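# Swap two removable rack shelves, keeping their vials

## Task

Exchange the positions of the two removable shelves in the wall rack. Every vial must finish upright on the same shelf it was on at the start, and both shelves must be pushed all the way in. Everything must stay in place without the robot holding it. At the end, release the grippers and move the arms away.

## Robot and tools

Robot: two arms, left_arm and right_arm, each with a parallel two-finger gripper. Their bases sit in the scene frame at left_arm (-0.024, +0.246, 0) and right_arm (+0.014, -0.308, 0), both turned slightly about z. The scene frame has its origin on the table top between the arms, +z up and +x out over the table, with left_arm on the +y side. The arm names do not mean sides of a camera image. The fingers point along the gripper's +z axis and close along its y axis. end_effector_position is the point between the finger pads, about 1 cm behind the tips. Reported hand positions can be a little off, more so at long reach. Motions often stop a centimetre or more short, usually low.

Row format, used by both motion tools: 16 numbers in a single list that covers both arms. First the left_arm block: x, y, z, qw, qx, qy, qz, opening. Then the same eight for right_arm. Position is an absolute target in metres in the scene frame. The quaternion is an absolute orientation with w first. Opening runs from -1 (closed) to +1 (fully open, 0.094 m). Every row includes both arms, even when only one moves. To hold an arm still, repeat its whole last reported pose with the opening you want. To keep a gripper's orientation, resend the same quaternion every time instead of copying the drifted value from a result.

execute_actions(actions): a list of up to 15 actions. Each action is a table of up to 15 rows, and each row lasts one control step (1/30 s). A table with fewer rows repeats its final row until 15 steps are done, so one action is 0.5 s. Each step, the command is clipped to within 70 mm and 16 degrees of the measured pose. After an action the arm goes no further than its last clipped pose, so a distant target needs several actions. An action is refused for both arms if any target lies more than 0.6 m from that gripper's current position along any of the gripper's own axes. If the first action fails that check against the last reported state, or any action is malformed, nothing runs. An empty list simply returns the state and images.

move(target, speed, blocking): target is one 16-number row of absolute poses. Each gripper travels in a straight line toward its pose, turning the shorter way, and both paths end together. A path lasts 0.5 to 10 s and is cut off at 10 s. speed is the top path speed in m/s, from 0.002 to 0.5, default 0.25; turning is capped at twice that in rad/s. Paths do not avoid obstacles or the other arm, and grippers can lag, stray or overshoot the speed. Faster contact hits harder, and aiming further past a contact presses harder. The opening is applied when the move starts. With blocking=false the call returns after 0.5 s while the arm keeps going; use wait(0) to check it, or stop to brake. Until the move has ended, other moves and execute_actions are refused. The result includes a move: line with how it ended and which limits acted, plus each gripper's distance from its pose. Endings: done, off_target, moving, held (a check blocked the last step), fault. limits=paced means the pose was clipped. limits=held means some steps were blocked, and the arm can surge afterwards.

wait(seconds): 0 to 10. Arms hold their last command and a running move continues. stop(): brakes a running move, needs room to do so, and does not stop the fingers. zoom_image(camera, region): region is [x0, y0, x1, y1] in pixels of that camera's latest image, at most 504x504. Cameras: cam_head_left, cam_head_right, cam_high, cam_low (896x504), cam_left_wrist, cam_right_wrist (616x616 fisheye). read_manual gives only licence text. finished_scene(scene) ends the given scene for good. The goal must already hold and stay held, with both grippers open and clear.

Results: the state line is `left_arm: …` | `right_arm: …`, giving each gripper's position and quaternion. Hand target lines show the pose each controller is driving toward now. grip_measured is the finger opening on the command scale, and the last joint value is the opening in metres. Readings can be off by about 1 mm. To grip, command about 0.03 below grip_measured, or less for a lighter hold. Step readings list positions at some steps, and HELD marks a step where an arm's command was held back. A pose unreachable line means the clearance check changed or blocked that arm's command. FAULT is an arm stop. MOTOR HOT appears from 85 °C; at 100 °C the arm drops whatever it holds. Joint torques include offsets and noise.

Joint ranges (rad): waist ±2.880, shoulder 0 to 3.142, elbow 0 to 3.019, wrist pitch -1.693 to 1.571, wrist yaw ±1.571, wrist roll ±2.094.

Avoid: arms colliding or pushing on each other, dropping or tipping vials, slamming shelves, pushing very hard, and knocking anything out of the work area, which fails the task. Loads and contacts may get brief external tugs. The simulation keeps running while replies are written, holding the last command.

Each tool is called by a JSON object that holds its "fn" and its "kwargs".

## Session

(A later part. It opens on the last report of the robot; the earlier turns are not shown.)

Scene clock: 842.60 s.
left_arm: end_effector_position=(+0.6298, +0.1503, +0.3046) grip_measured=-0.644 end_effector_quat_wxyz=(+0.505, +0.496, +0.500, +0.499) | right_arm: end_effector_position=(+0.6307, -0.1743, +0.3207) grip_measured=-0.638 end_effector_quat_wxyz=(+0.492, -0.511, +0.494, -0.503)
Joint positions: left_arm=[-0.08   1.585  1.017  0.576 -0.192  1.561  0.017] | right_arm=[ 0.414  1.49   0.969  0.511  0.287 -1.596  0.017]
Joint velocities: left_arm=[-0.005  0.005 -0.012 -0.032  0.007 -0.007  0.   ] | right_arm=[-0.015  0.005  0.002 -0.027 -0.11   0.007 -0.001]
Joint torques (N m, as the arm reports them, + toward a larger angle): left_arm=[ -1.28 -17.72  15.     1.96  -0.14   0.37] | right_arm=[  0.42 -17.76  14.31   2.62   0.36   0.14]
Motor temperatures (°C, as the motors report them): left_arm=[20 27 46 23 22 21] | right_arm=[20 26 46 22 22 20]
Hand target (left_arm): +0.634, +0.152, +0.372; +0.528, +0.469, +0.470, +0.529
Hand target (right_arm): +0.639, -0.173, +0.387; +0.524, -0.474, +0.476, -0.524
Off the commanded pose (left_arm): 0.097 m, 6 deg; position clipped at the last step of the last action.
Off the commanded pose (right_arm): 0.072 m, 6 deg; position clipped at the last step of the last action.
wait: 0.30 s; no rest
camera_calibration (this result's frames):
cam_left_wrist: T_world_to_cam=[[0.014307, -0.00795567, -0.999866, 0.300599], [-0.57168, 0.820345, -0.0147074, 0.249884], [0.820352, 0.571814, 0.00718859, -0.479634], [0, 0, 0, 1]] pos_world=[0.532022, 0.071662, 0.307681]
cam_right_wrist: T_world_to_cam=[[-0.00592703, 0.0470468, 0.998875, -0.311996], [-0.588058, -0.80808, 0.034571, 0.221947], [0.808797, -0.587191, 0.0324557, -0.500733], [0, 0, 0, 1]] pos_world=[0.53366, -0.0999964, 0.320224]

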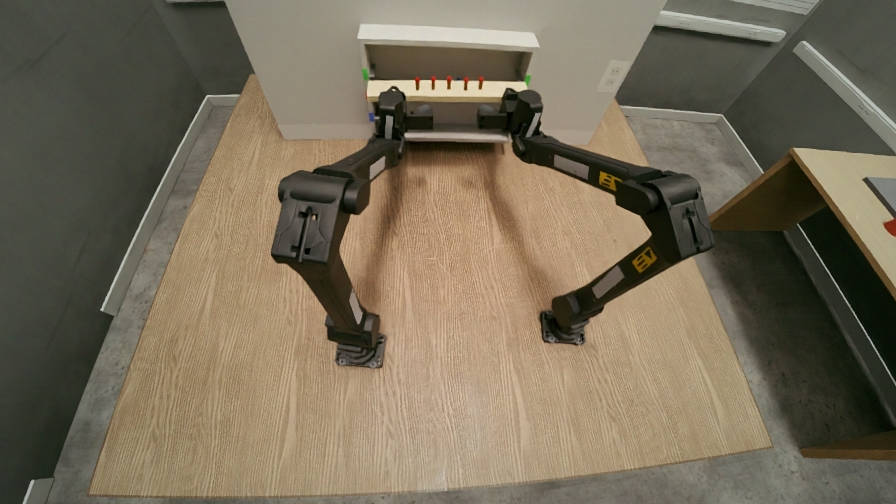

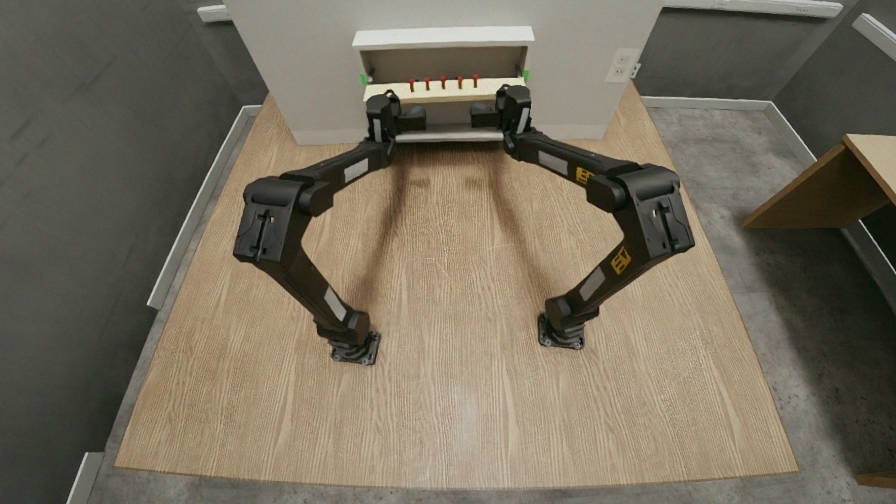

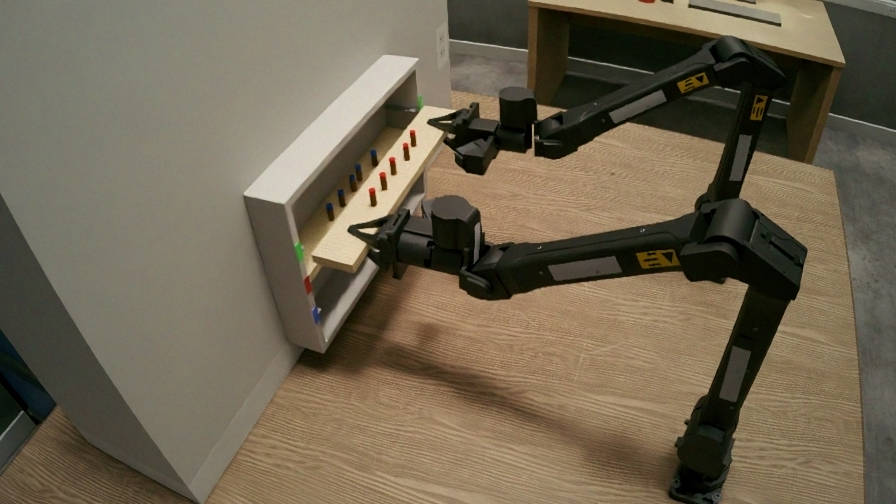

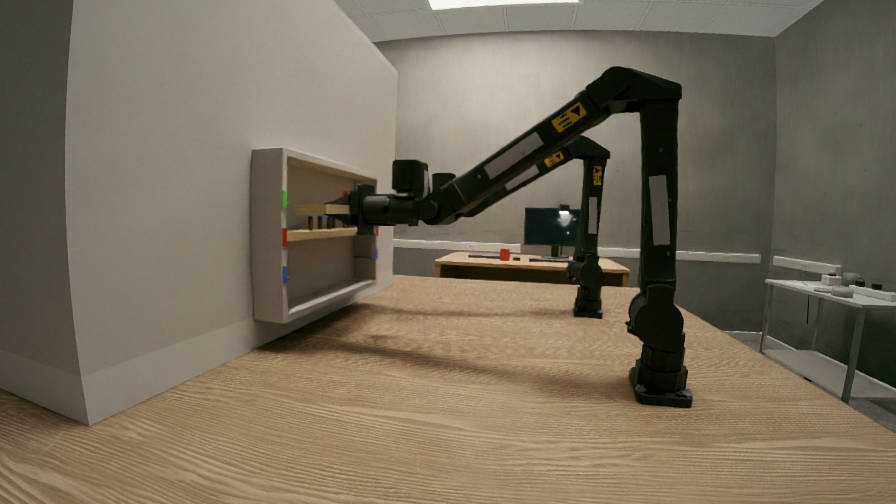

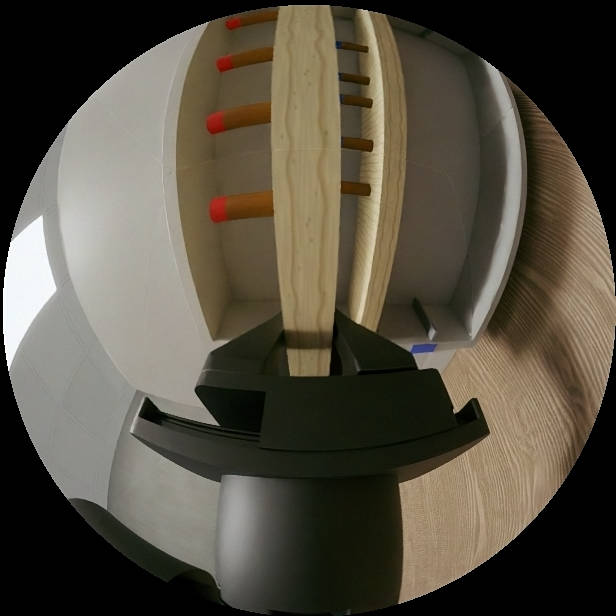

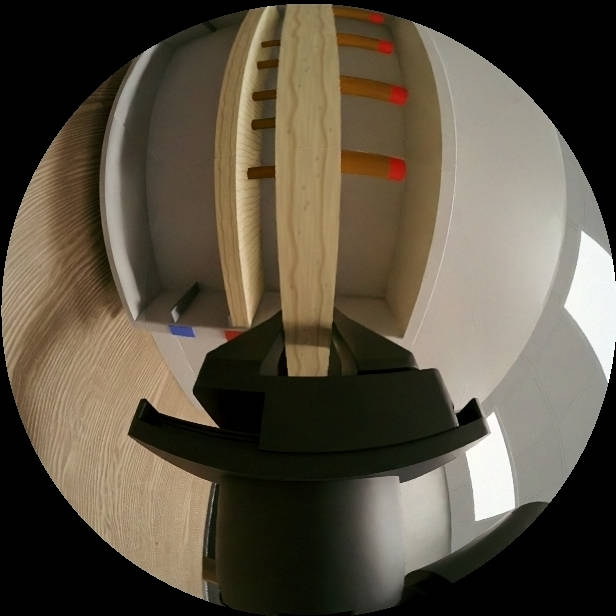

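{"fn": "execute_actions", "kwargs": {"actions": [[[0.643,0.151,0.373,0.5286,0.4714,0.4714,0.5286,-0.69,0.648,-0.17,0.3873,0.5245,-0.4755,0.4755,-0.5245,-0.69],[0.645,0.151,0.374,0.5282,0.4718,0.4718,0.5282,-0.69,0.6495,-0.171,0.3876,0.5245,-0.4755,0.4755,-0.5245,-0.69],[0.647,0.151,0.375,0.5278,0.4722,0.4722,0.5278,-0.69,0.651,-0.171,0.388,0.5245,-0.4755,0.4755,-0.5245,-0.69],[0.649,0.151,0.376,0.5274,0.4726,0.4726,0.5274,-0.69,0.6525,-0.171,0.3883,0.5245,-0.4755,0.4755,-0.5245,-0.69],[0.651,0.151,0.377,0.527,0.473,0.473,0.527,-0.69,0.654,-0.172,0.3886,0.5245,-0.4755,0.4755,-0.5245,-0.69],[0.653,0.151,0.378,0.5266,0.4734,0.4734,0.5266,-0.69,0.6555,-0.172,0.389,0.5245,-0.4755,0.4755,-0.5245,-0.69],[0.655,0.151,0.379,0.5262,0.4738,0.4738,0.5262,-0.69,0.657,-0.172,0.3893,0.5245,-0.4755,0.4755,-0.5245,-0.69],[0.657,0.151,0.38,0.5258,0.4742,0.4742,0.5258,-0.69,0.6585,-0.173,0.3896,0.5243,-0.4757,0.4757,-0.5243,-0.69],[0.659,0.151,0.381,0.5254,0.4746,0.4746,0.5254,-0.69,0.66,-0.173,0.39,0.5241,-0.4759,0.4759,-0.5241,-0.69],[0.661,0.151,0.382,0.525,0.475,0.475,0.525,-0.69,0.6615,-0.173,0.3903,0.5239,-0.4761,0.4761,-0.5239,-0.69],[0.663,0.151,0.383,0.5246,0.4754,0.4754,0.5246,-0.69,0.663,-0.174,0.3906,0.5237,-0.4763,0.4763,-0.5237,-0.69],[0.665,0.151,0.384,0.5242,0.4758,0.4758,0.5242,-0.69,0.6645,-0.174,0.391,0.5235,-0.4765,0.4765,-0.5235,-0.69],[0.6665,0.151,0.385,0.5238,0.4762,0.4762,0.5238,-0.69,0.666,-0.174,0.391,0.5233,-0.4767,0.4767,-0.5233,-0.69],[0.668,0.151,0.386,0.5234,0.4766,0.4766,0.5234,-0.69,0.667,-0.175,0.391,0.5231,-0.4769,0.4769,-0.5231,-0.69],[0.669,0.151,0.387,0.523,0.477,0.477,0.523,-0.69,0.668,-0.175,0.391,0.523,-0.477,0.477,-0.523,-0.69]]]}}

{"fn": "wait", "kwargs": {"seconds": 0.3}}

Scene clock: 871.53 s.
left_arm: end_effector_position=(+0.6458, +0.1505, +0.3325) grip_measured=-0.644 end_effector_quat_wxyz=(+0.505, +0.496, +0.498, +0.501) | right_arm: end_effector_position=(+0.6455, -0.1740, +0.3434) grip_measured=-0.638 end_effector_quat_wxyz=(+0.500, -0.503, +0.489, -0.507)
Joint positions: left_arm=[-0.074  1.585  1.099  0.498 -0.185  1.566  0.017] | right_arm=[ 0.405  1.503  1.032  0.486  0.275 -1.596  0.017]
Joint velocities: left_arm=[ 0.005  0.005  0.188 -0.178  0.051  0.081 -0.   ] | right_arm=[-0.054  0.054  0.168 -0.032 -0.066  0.007 -0.001]
Joint torques (N m, as the arm reports them, + toward a larger angle): left_arm=[ -1.36 -14.62  16.57   1.65   0.1    0.19] | right_arm=[ -0.04 -15.11  13.72   2.72  -0.01   0.15]
Motor temperatures (°C, as the motors report them): left_arm=[20 27 48 23 21 21] | right_arm=[20 26 51 22 22 20]
Hand target (left_arm): +0.661, +0.152, +0.387; +0.522, +0.476, +0.476, +0.524
Hand target (right_arm): +0.661, -0.176, +0.391; +0.522, -0.476, +0.477, -0.522
Off the commanded pose (left_arm): 0.059 m, 5 deg.
Off the commanded pose (right_arm): 0.053 m, 5 deg.
Step readings (end_effector_position):
0: left_arm (+0.6298, +0.1503, +0.3045) | right_arm (+0.6307, -0.1743, +0.3206)
1: left_arm (+0.6298, +0.1503, +0.3044) | right_arm (+0.6307, -0.1743, +0.3205)
2: left_arm (+0.6301, +0.1505, +0.3044) | right_arm (+0.6307, -0.1743, +0.3204)
4: left_arm (+0.6312, +0.1503, +0.3051) | right_arm (+0.6310, -0.1742, +0.3208)
8: left_arm (+0.6356, +0.1507, +0.3118) | right_arm (+0.6339, -0.1737, +0.3269)
15: end_effector_position above
camera_calibration (this result's frames):
cam_left_wrist: T_world_to_cam=[[0.018074, -0.00403443, -0.999829, 0.325206], [-0.571665, 0.820374, -0.0136444, 0.258899], [0.820288, 0.571813, 0.0125211, -0.494816], [0, 0, 0, 1]] pos_world=[0.548018, 0.0718604, 0.334878]
cam_right_wrist: T_world_to_cam=[[-0.0308893, 0.0397119, 0.998734, -0.319746], [-0.586811, -0.809602, 0.0140425, 0.236057], [0.809135, -0.585634, 0.0483114, -0.518687], [0, 0, 0, 1]] pos_world=[0.548332, -0.09995, 0.341084]

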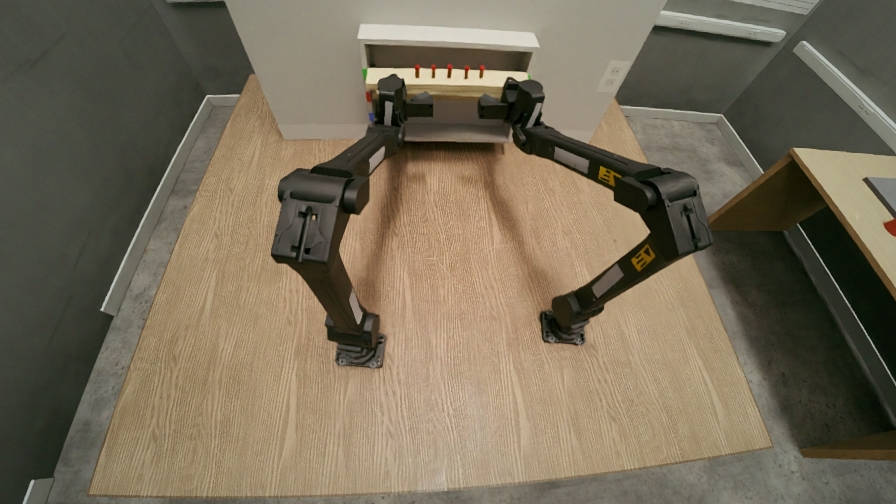

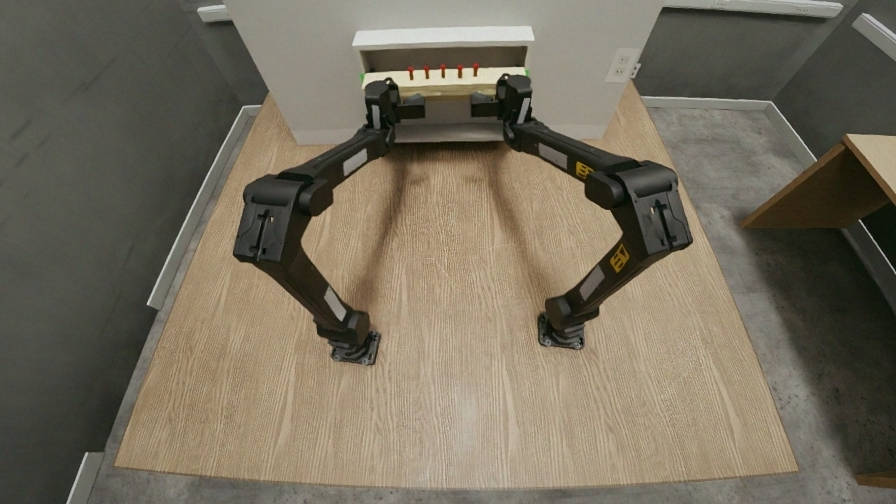

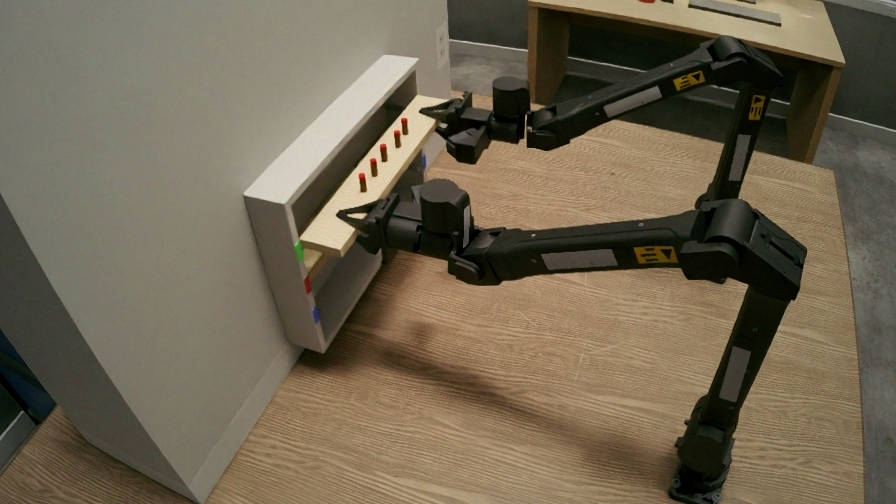

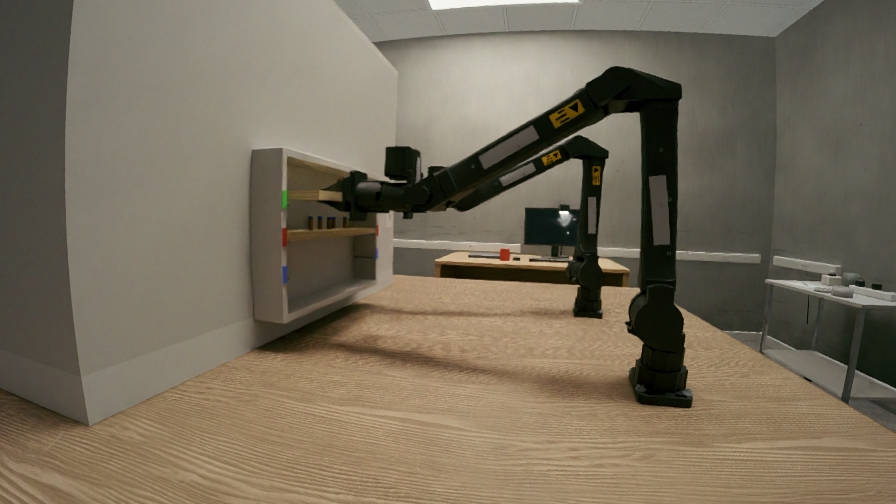

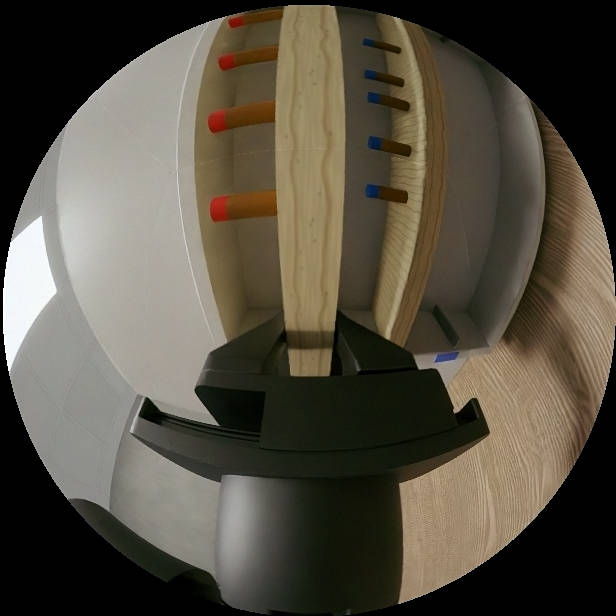

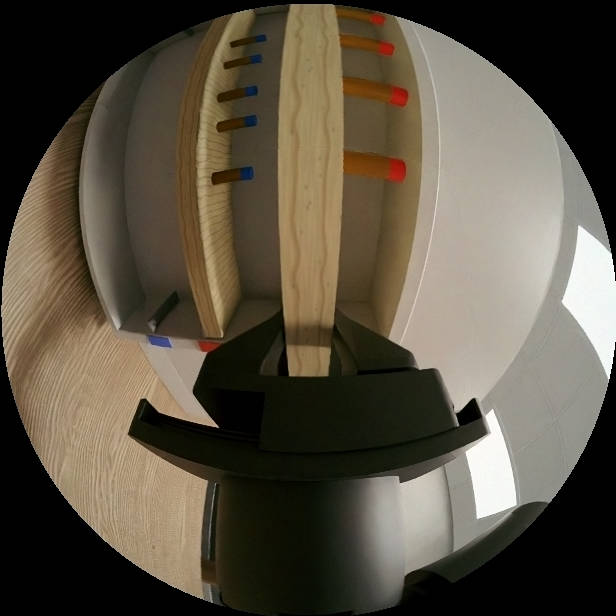

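Scene clock: 871.83 s.
left_arm: end_effector_position=(+0.6488, +0.1509, +0.3374) grip_measured=-0.644 end_effector_quat_wxyz=(+0.504, +0.496, +0.497, +0.503) | right_arm: end_effector_position=(+0.6487, -0.1737, +0.3469) grip_measured=-0.638 end_effector_quat_wxyz=(+0.502, -0.501, +0.489, -0.507)
Joint positions: left_arm=[-0.072  1.586  1.114  0.486 -0.185  1.571  0.017] | right_arm=[ 0.404  1.508  1.045  0.483  0.273 -1.594  0.017]
Joint velocities: left_arm=[-0.015 -0.015 -0.022 -0.007 -0.037  0.007  0.   ] | right_arm=[-0.005  0.005  0.002 -0.002  0.051 -0.007  0.   ]
Joint torques (N m, as the arm reports them, + toward a larger angle): left_arm=[ -1.1  -15.53  16.6    1.66   0.05   0.17] | right_arm=[ -0.17 -15.36  13.77   2.85   0.03   0.14]
Motor temperatures (°C, as the motors report them): left_arm=[20 27 48 23 21 21] | right_arm=[20 26 51 22 22 20]
Hand target (left_arm): +0.661, +0.152, +0.387; +0.522, +0.476, +0.476, +0.524
Hand target (right_arm): +0.661, -0.176, +0.391; +0.523, -0.476, +0.477, -0.522
Off the commanded pose (left_arm): 0.054 m, 4 deg.
Off the commanded pose (right_arm): 0.048 m, 4 deg.
wait: 0.30 s; at rest by 0.23 s
camera_calibration (this result's frames):
cam_left_wrist: T_world_to_cam=[[0.0195829, 0.000668386, -0.999808, 0.328399], [-0.572637, 0.81974, -0.010668, 0.260016], [0.819575, 0.572736, 0.0164356, -0.498536], [0, 0, 0, 1]] pos_world=[0.551052, 0.0721641, 0.339303]
cam_right_wrist: T_world_to_cam=[[-0.0353072, 0.0361707, 0.998722, -0.320885], [-0.586211, -0.810113, 0.00861588, 0.239581], [0.809389, -0.585157, 0.0498065, -0.521915], [0, 0, 0, 1]] pos_world=[0.551548, -0.0997074, 0.344405]

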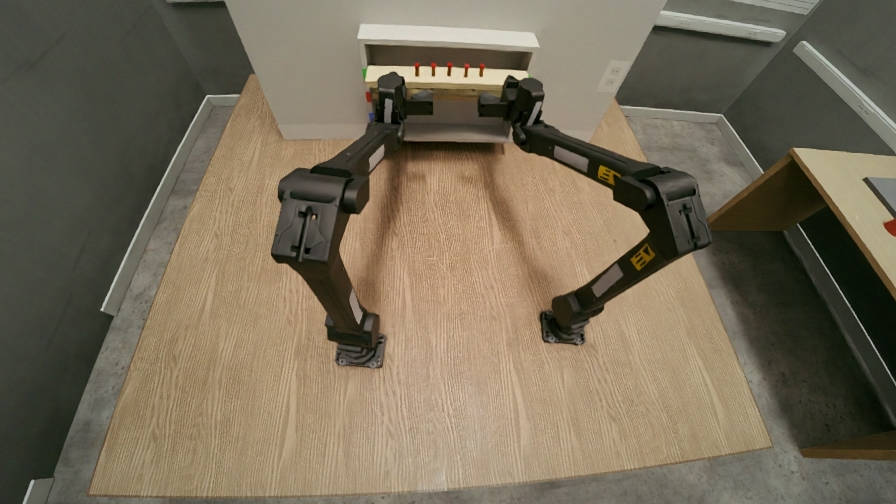

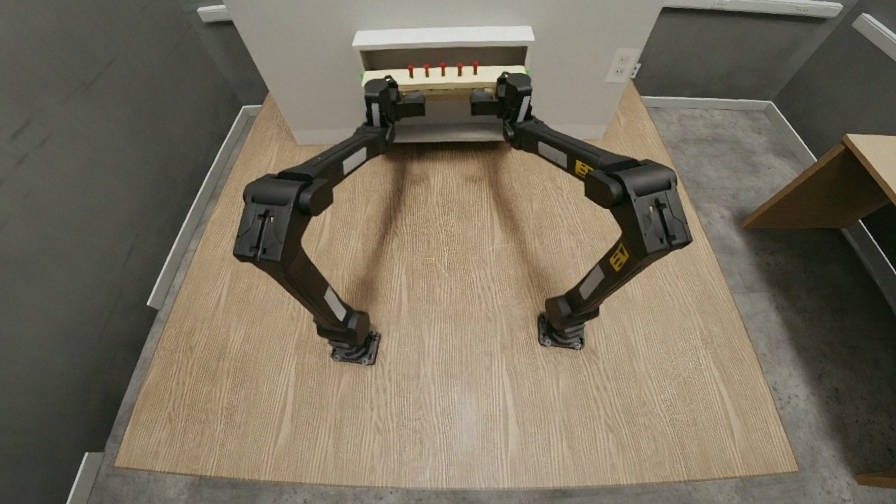

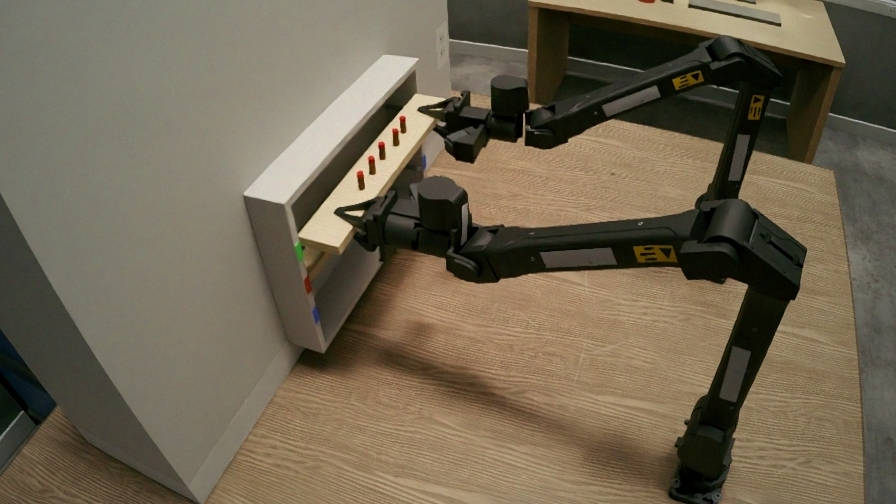

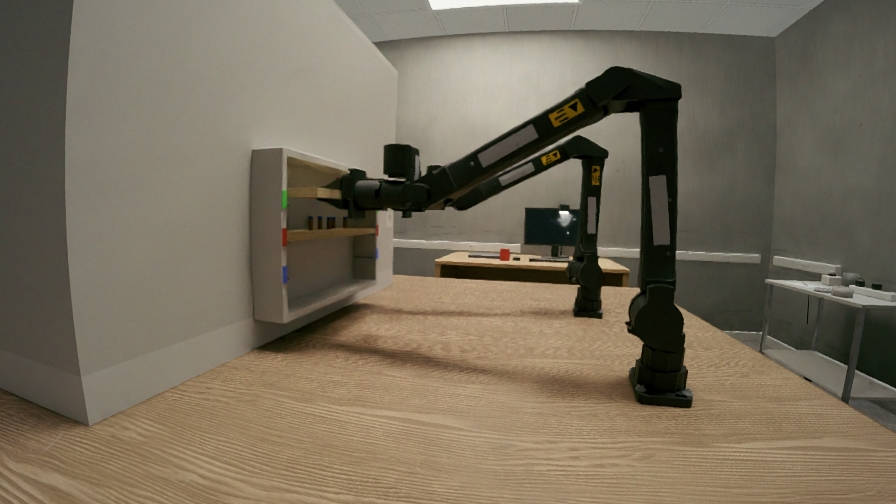

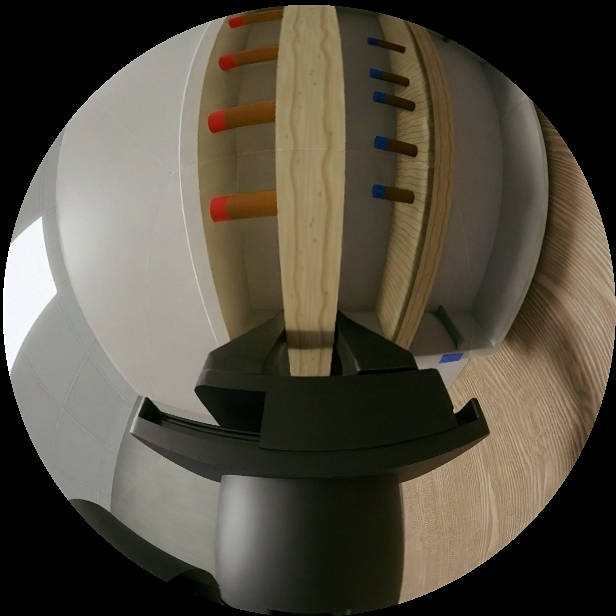

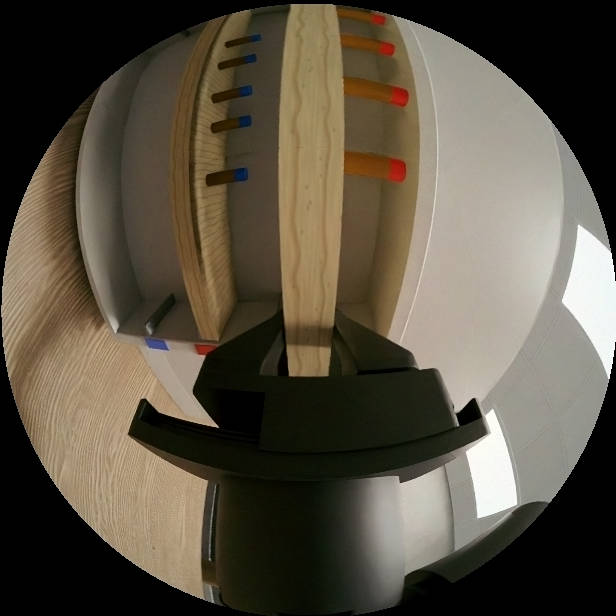

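{"fn": "execute_actions", "kwargs": {"actions": [[[0.67,0.151,0.3865,0.5228,0.4772,0.4772,0.5228,-0.69,0.669,-0.175,0.3905,0.5227,-0.4773,0.4773,-0.5227,-0.69],[0.6715,0.151,0.386,0.5226,0.4774,0.4774,0.5226,-0.69,0.6705,-0.175,0.39,0.5224,-0.4776,0.4776,-0.5224,-0.69],[0.673,0.151,0.3855,0.5224,0.4776,0.4776,0.5224,-0.69,0.672,-0.175,0.3893,0.5221,-0.4779,0.4779,-0.5221,-0.69],[0.675,0.151,0.385,0.5222,0.4778,0.4778,0.5222,-0.69,0.674,-0.175,0.3886,0.5218,-0.4782,0.4782,-0.5218,-0.69],[0.677,0.151,0.3845,0.522,0.478,0.478,0.522,-0.69,0.676,-0.175,0.388,0.5215,-0.4785,0.4785,-0.5215,-0.69],[0.679,0.151,0.384,0.5218,0.4782,0.4782,0.5218,-0.69,0.678,-0.175,0.3874,0.5212,-0.4788,0.4788,-0.5212,-0.69],[0.681,0.151,0.3835,0.5216,0.4784,0.4784,0.5216,-0.69,0.68,-0.175,0.3868,0.5209,-0.4791,0.4791,-0.5209,-0.69],[0.683,0.151,0.383,0.5214,0.4786,0.4786,0.5214,-0.69,0.682,-0.175,0.3862,0.5206,-0.4794,0.4794,-0.5206,-0.69],[0.685,0.151,0.3825,0.5212,0.4788,0.4788,0.5212,-0.69,0.684,-0.175,0.3856,0.5205,-0.4795,0.4795,-0.5205,-0.69],[0.687,0.151,0.382,0.521,0.479,0.479,0.521,-0.69,0.686,-0.175,0.385,0.5205,-0.4795,0.4795,-0.5205,-0.69],[0.689,0.151,0.3815,0.521,0.479,0.479,0.521,-0.69,0.688,-0.175,0.3845,0.5205,-0.4795,0.4795,-0.5205,-0.69],[0.691,0.151,0.381,0.521,0.479,0.479,0.521,-0.69,0.69,-0.175,0.384,0.5205,-0.4795,0.4795,-0.5205,-0.69],[0.693,0.151,0.381,0.521,0.479,0.479,0.521,-0.69,0.692,-0.175,0.384,0.5205,-0.4795,0.4795,-0.5205,-0.69],[0.695,0.151,0.381,0.521,0.479,0.479,0.521,-0.69,0.694,-0.175,0.384,0.5205,-0.4795,0.4795,-0.5205,-0.69],[0.697,0.151,0.381,0.521,0.479,0.479,0.521,-0.69,0.696,-0.175,0.384,0.5205,-0.4795,0.4795,-0.5205,-0.69]],
[[0.699,0.151,0.381,0.521,0.479,0.479,0.521,-0.69,0.698,-0.175,0.384,0.5205,-0.4795,0.4795,-0.5205,-0.69],[0.701,0.151,0.381,0.521,0.479,0.479,0.521,-0.69,0.70,-0.175,0.384,0.5205,-0.4795,0.4795,-0.5205,-0.69],[0.703,0.151,0.381,0.521,0.479,0.479,0.521,-0.69,0.702,-0.175,0.384,0.5205,-0.4795,0.4795,-0.5205,-0.69],[0.705,0.151,0.381,0.521,0.479,0.479,0.521,-0.69,0.704,-0.175,0.384,0.5205,-0.4795,0.4795,-0.5205,-0.69],[0.707,0.151,0.381,0.521,0.479,0.479,0.521,-0.69,0.706,-0.175,0.384,0.5205,-0.4795,0.4795,-0.5205,-0.69],[0.709,0.151,0.381,0.521,0.479,0.479,0.521,-0.69,0.708,-0.175,0.384,0.5205,-0.4795,0.4795,-0.5205,-0.69],[0.711,0.151,0.381,0.521,0.479,0.479,0.521,-0.69,0.71,-0.175,0.384,0.5205,-0.4795,0.4795,-0.5205,-0.69],[0.713,0.151,0.381,0.521,0.479,0.479,0.521,-0.69,0.712,-0.175,0.384,0.5205,-0.4795,0.4795,-0.5205,-0.69],[0.715,0.151,0.381,0.521,0.479,0.479,0.521,-0.69,0.714,-0.175,0.384,0.5205,-0.4795,0.4795,-0.5205,-0.69],[0.717,0.151,0.381,0.521,0.479,0.479,0.521,-0.69,0.716,-0.175,0.384,0.5205,-0.4795,0.4795,-0.5205,-0.69],[0.719,0.151,0.381,0.521,0.479,0.479,0.521,-0.69,0.718,-0.175,0.384,0.5205,-0.4795,0.4795,-0.5205,-0.69],[0.7205,0.151,0.381,0.521,0.479,0.479,0.521,-0.69,0.7195,-0.175,0.384,0.5205,-0.4795,0.4795,-0.5205,-0.69],[0.722,0.151,0.381,0.521,0.479,0.479,0.521,-0.69,0.721,-0.175,0.384,0.5205,-0.4795,0.4795,-0.5205,-0.69],[0.723,0.151,0.381,0.521,0.479,0.479,0.521,-0.69,0.722,-0.175,0.384,0.5205,-0.4795,0.4795,-0.5205,-0.69],[0.724,0.151,0.381,0.521,0.479,0.479,0.521,-0.69,0.723,-0.175,0.384,0.5205,-0.4795,0.4795,-0.5205,-0.69]]]}}

Scene clock: 906.20 s.
left_arm: end_effector_position=(+0.7013, +0.1507, +0.3279) grip_measured=-0.644 end_effector_quat_wxyz=(+0.500, +0.500, +0.500, +0.500) | right_arm: end_effector_position=(+0.7014, -0.1728, +0.3368) grip_measured=-0.638 end_effector_quat_wxyz=(+0.499, -0.504, +0.493, -0.503)
Joint positions: left_arm=[-0.055  1.716  1.264  0.452 -0.168  1.571  0.017] | right_arm=[ 0.378  1.639  1.184  0.459  0.248 -1.586  0.017]
Joint velocities: left_arm=[-0.005  0.112  0.125 -0.042 -0.037 -0.022 -0.001] | right_arm=[-0.044  0.103  0.125 -0.002 -0.051  0.066 -0.002]
Joint torques (N m, as the arm reports them, + toward a larger angle): left_arm=[ -1.41 -17.23  16.99   1.76   0.07   0.13] | right_arm=[  0.06 -17.66  14.05   2.71  -0.01   0.09]
Motor temperatures (°C, as the motors report them): left_arm=[20 26 51 23 21 21] | right_arm=[20 26 52 21 22 20]
Hand target (left_arm): +0.717, +0.151, +0.381; +0.520, +0.478, +0.478, +0.521
Hand target (right_arm): +0.716, -0.176, +0.384; +0.520, -0.479, +0.479, -0.520
Off the commanded pose (left_arm): 0.058 m, 5 deg.
Off the commanded pose (right_arm): 0.052 m, 5 deg.
Step readings (end_effector_position; steps 1 to 15: 1st action; 16 to 30: 2nd action):
0: left_arm (+0.6488, +0.1509, +0.3373) | right_arm (+0.6488, -0.1737, +0.3466)
1: left_arm (+0.6489, +0.1509, +0.3369) | right_arm (+0.6490, -0.1736, +0.3461)
2: left_arm (+0.6491, +0.1509, +0.3368) | right_arm (+0.6492, -0.1735, +0.3460)
4: left_arm (+0.6508, +0.1512, +0.3358) | right_arm (+0.6511, -0.1733, +0.3450)
8: left_arm (+0.6579, +0.1513, +0.3327) | right_arm (+0.6583, -0.1729, +0.3420)
15: left_arm (+0.6723, +0.1509, +0.3258) | right_arm (+0.6726, -0.1730, +0.3348)
16: left_arm (+0.6742, +0.1510, +0.3252) | right_arm (+0.6745, -0.1730, +0.3341)
17: left_arm (+0.6760, +0.1508, +0.3248) | right_arm (+0.6764, -0.1732, +0.3338)
19: left_arm (+0.6798, +0.1508, +0.3249) | right_arm (+0.6801, -0.1732, +0.3332)
23: left_arm (+0.6876, +0.1510, +0.3261) | right_arm (+0.6878, -0.1729, +0.3348)
30: end_effector_position above
camera_calibration (this result's frames):
cam_left_wrist: T_world_to_cam=[[0.00533344, 0.00333212, -0.99998, 0.327506], [-0.573028, 0.819536, -0.000325422, 0.287082], [0.819519, 0.573018, 0.00628034, -0.537992], [0, 0, 0, 1]] pos_world=[0.603654, 0.0719141, 0.330971]
cam_right_wrist: T_world_to_cam=[[-0.0198921, 0.0334738, 0.999242, -0.320391], [-0.586264, -0.809972, 0.0154625, 0.269032], [0.809875, -0.585512, 0.0357365, -0.55913], [0, 0, 0, 1]] pos_world=[0.604176, -0.0987446, 0.335969]

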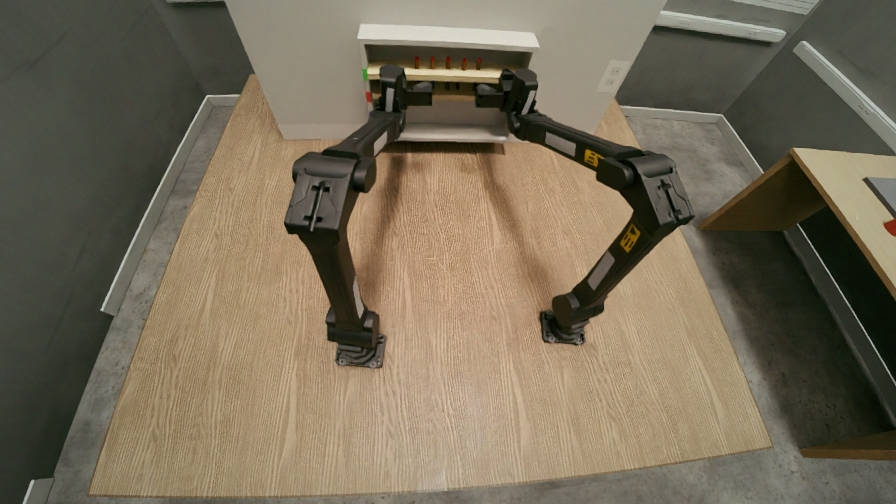

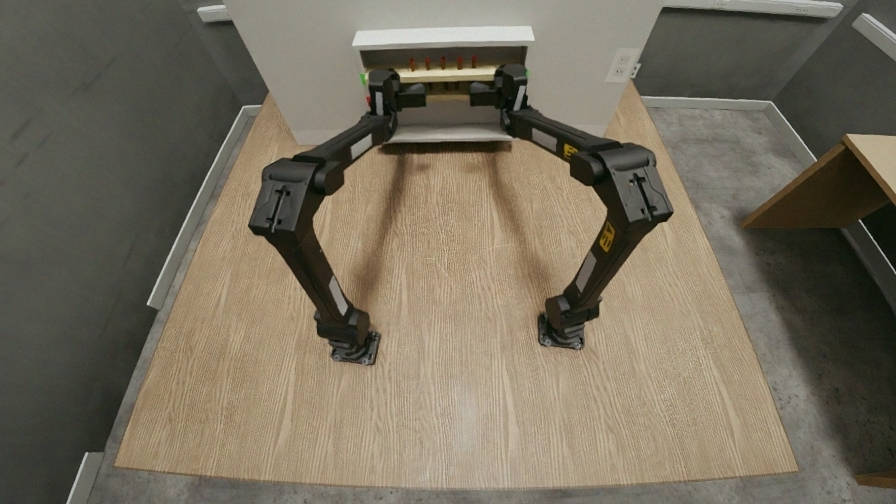

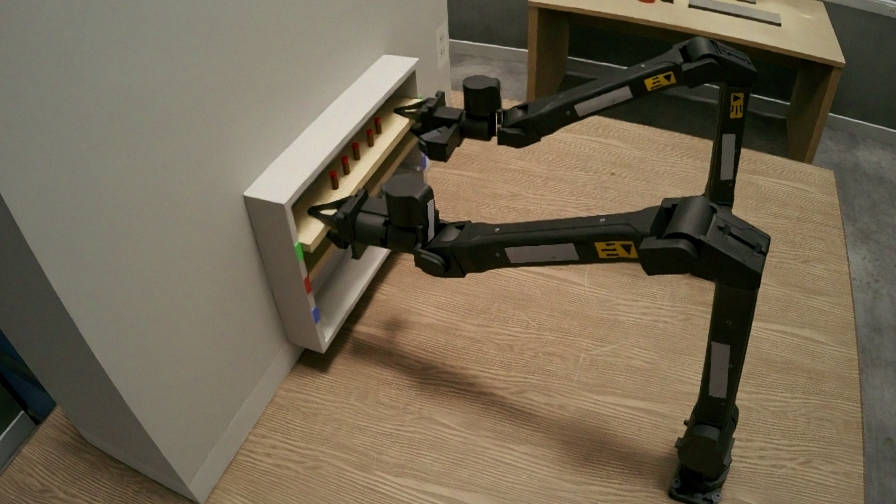

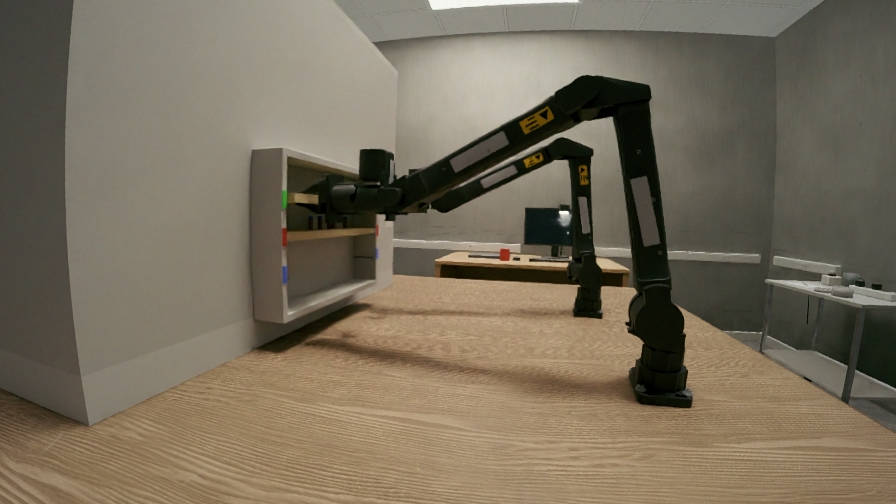

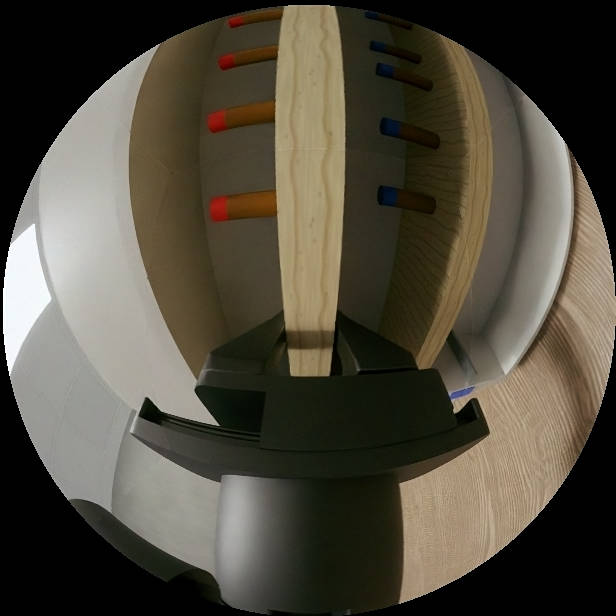

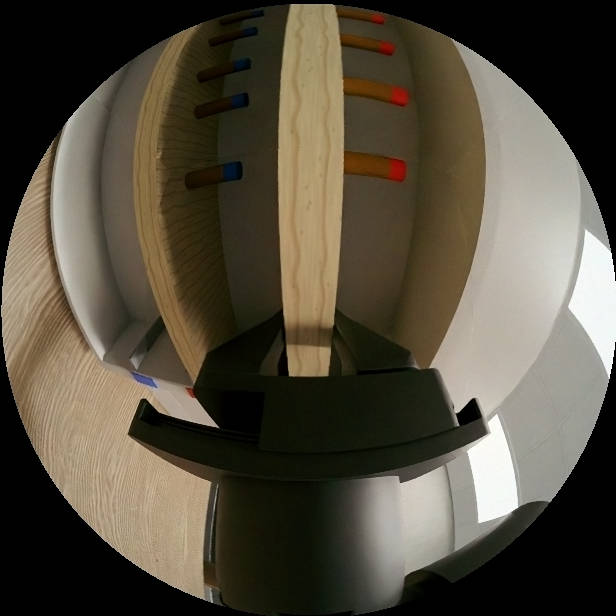

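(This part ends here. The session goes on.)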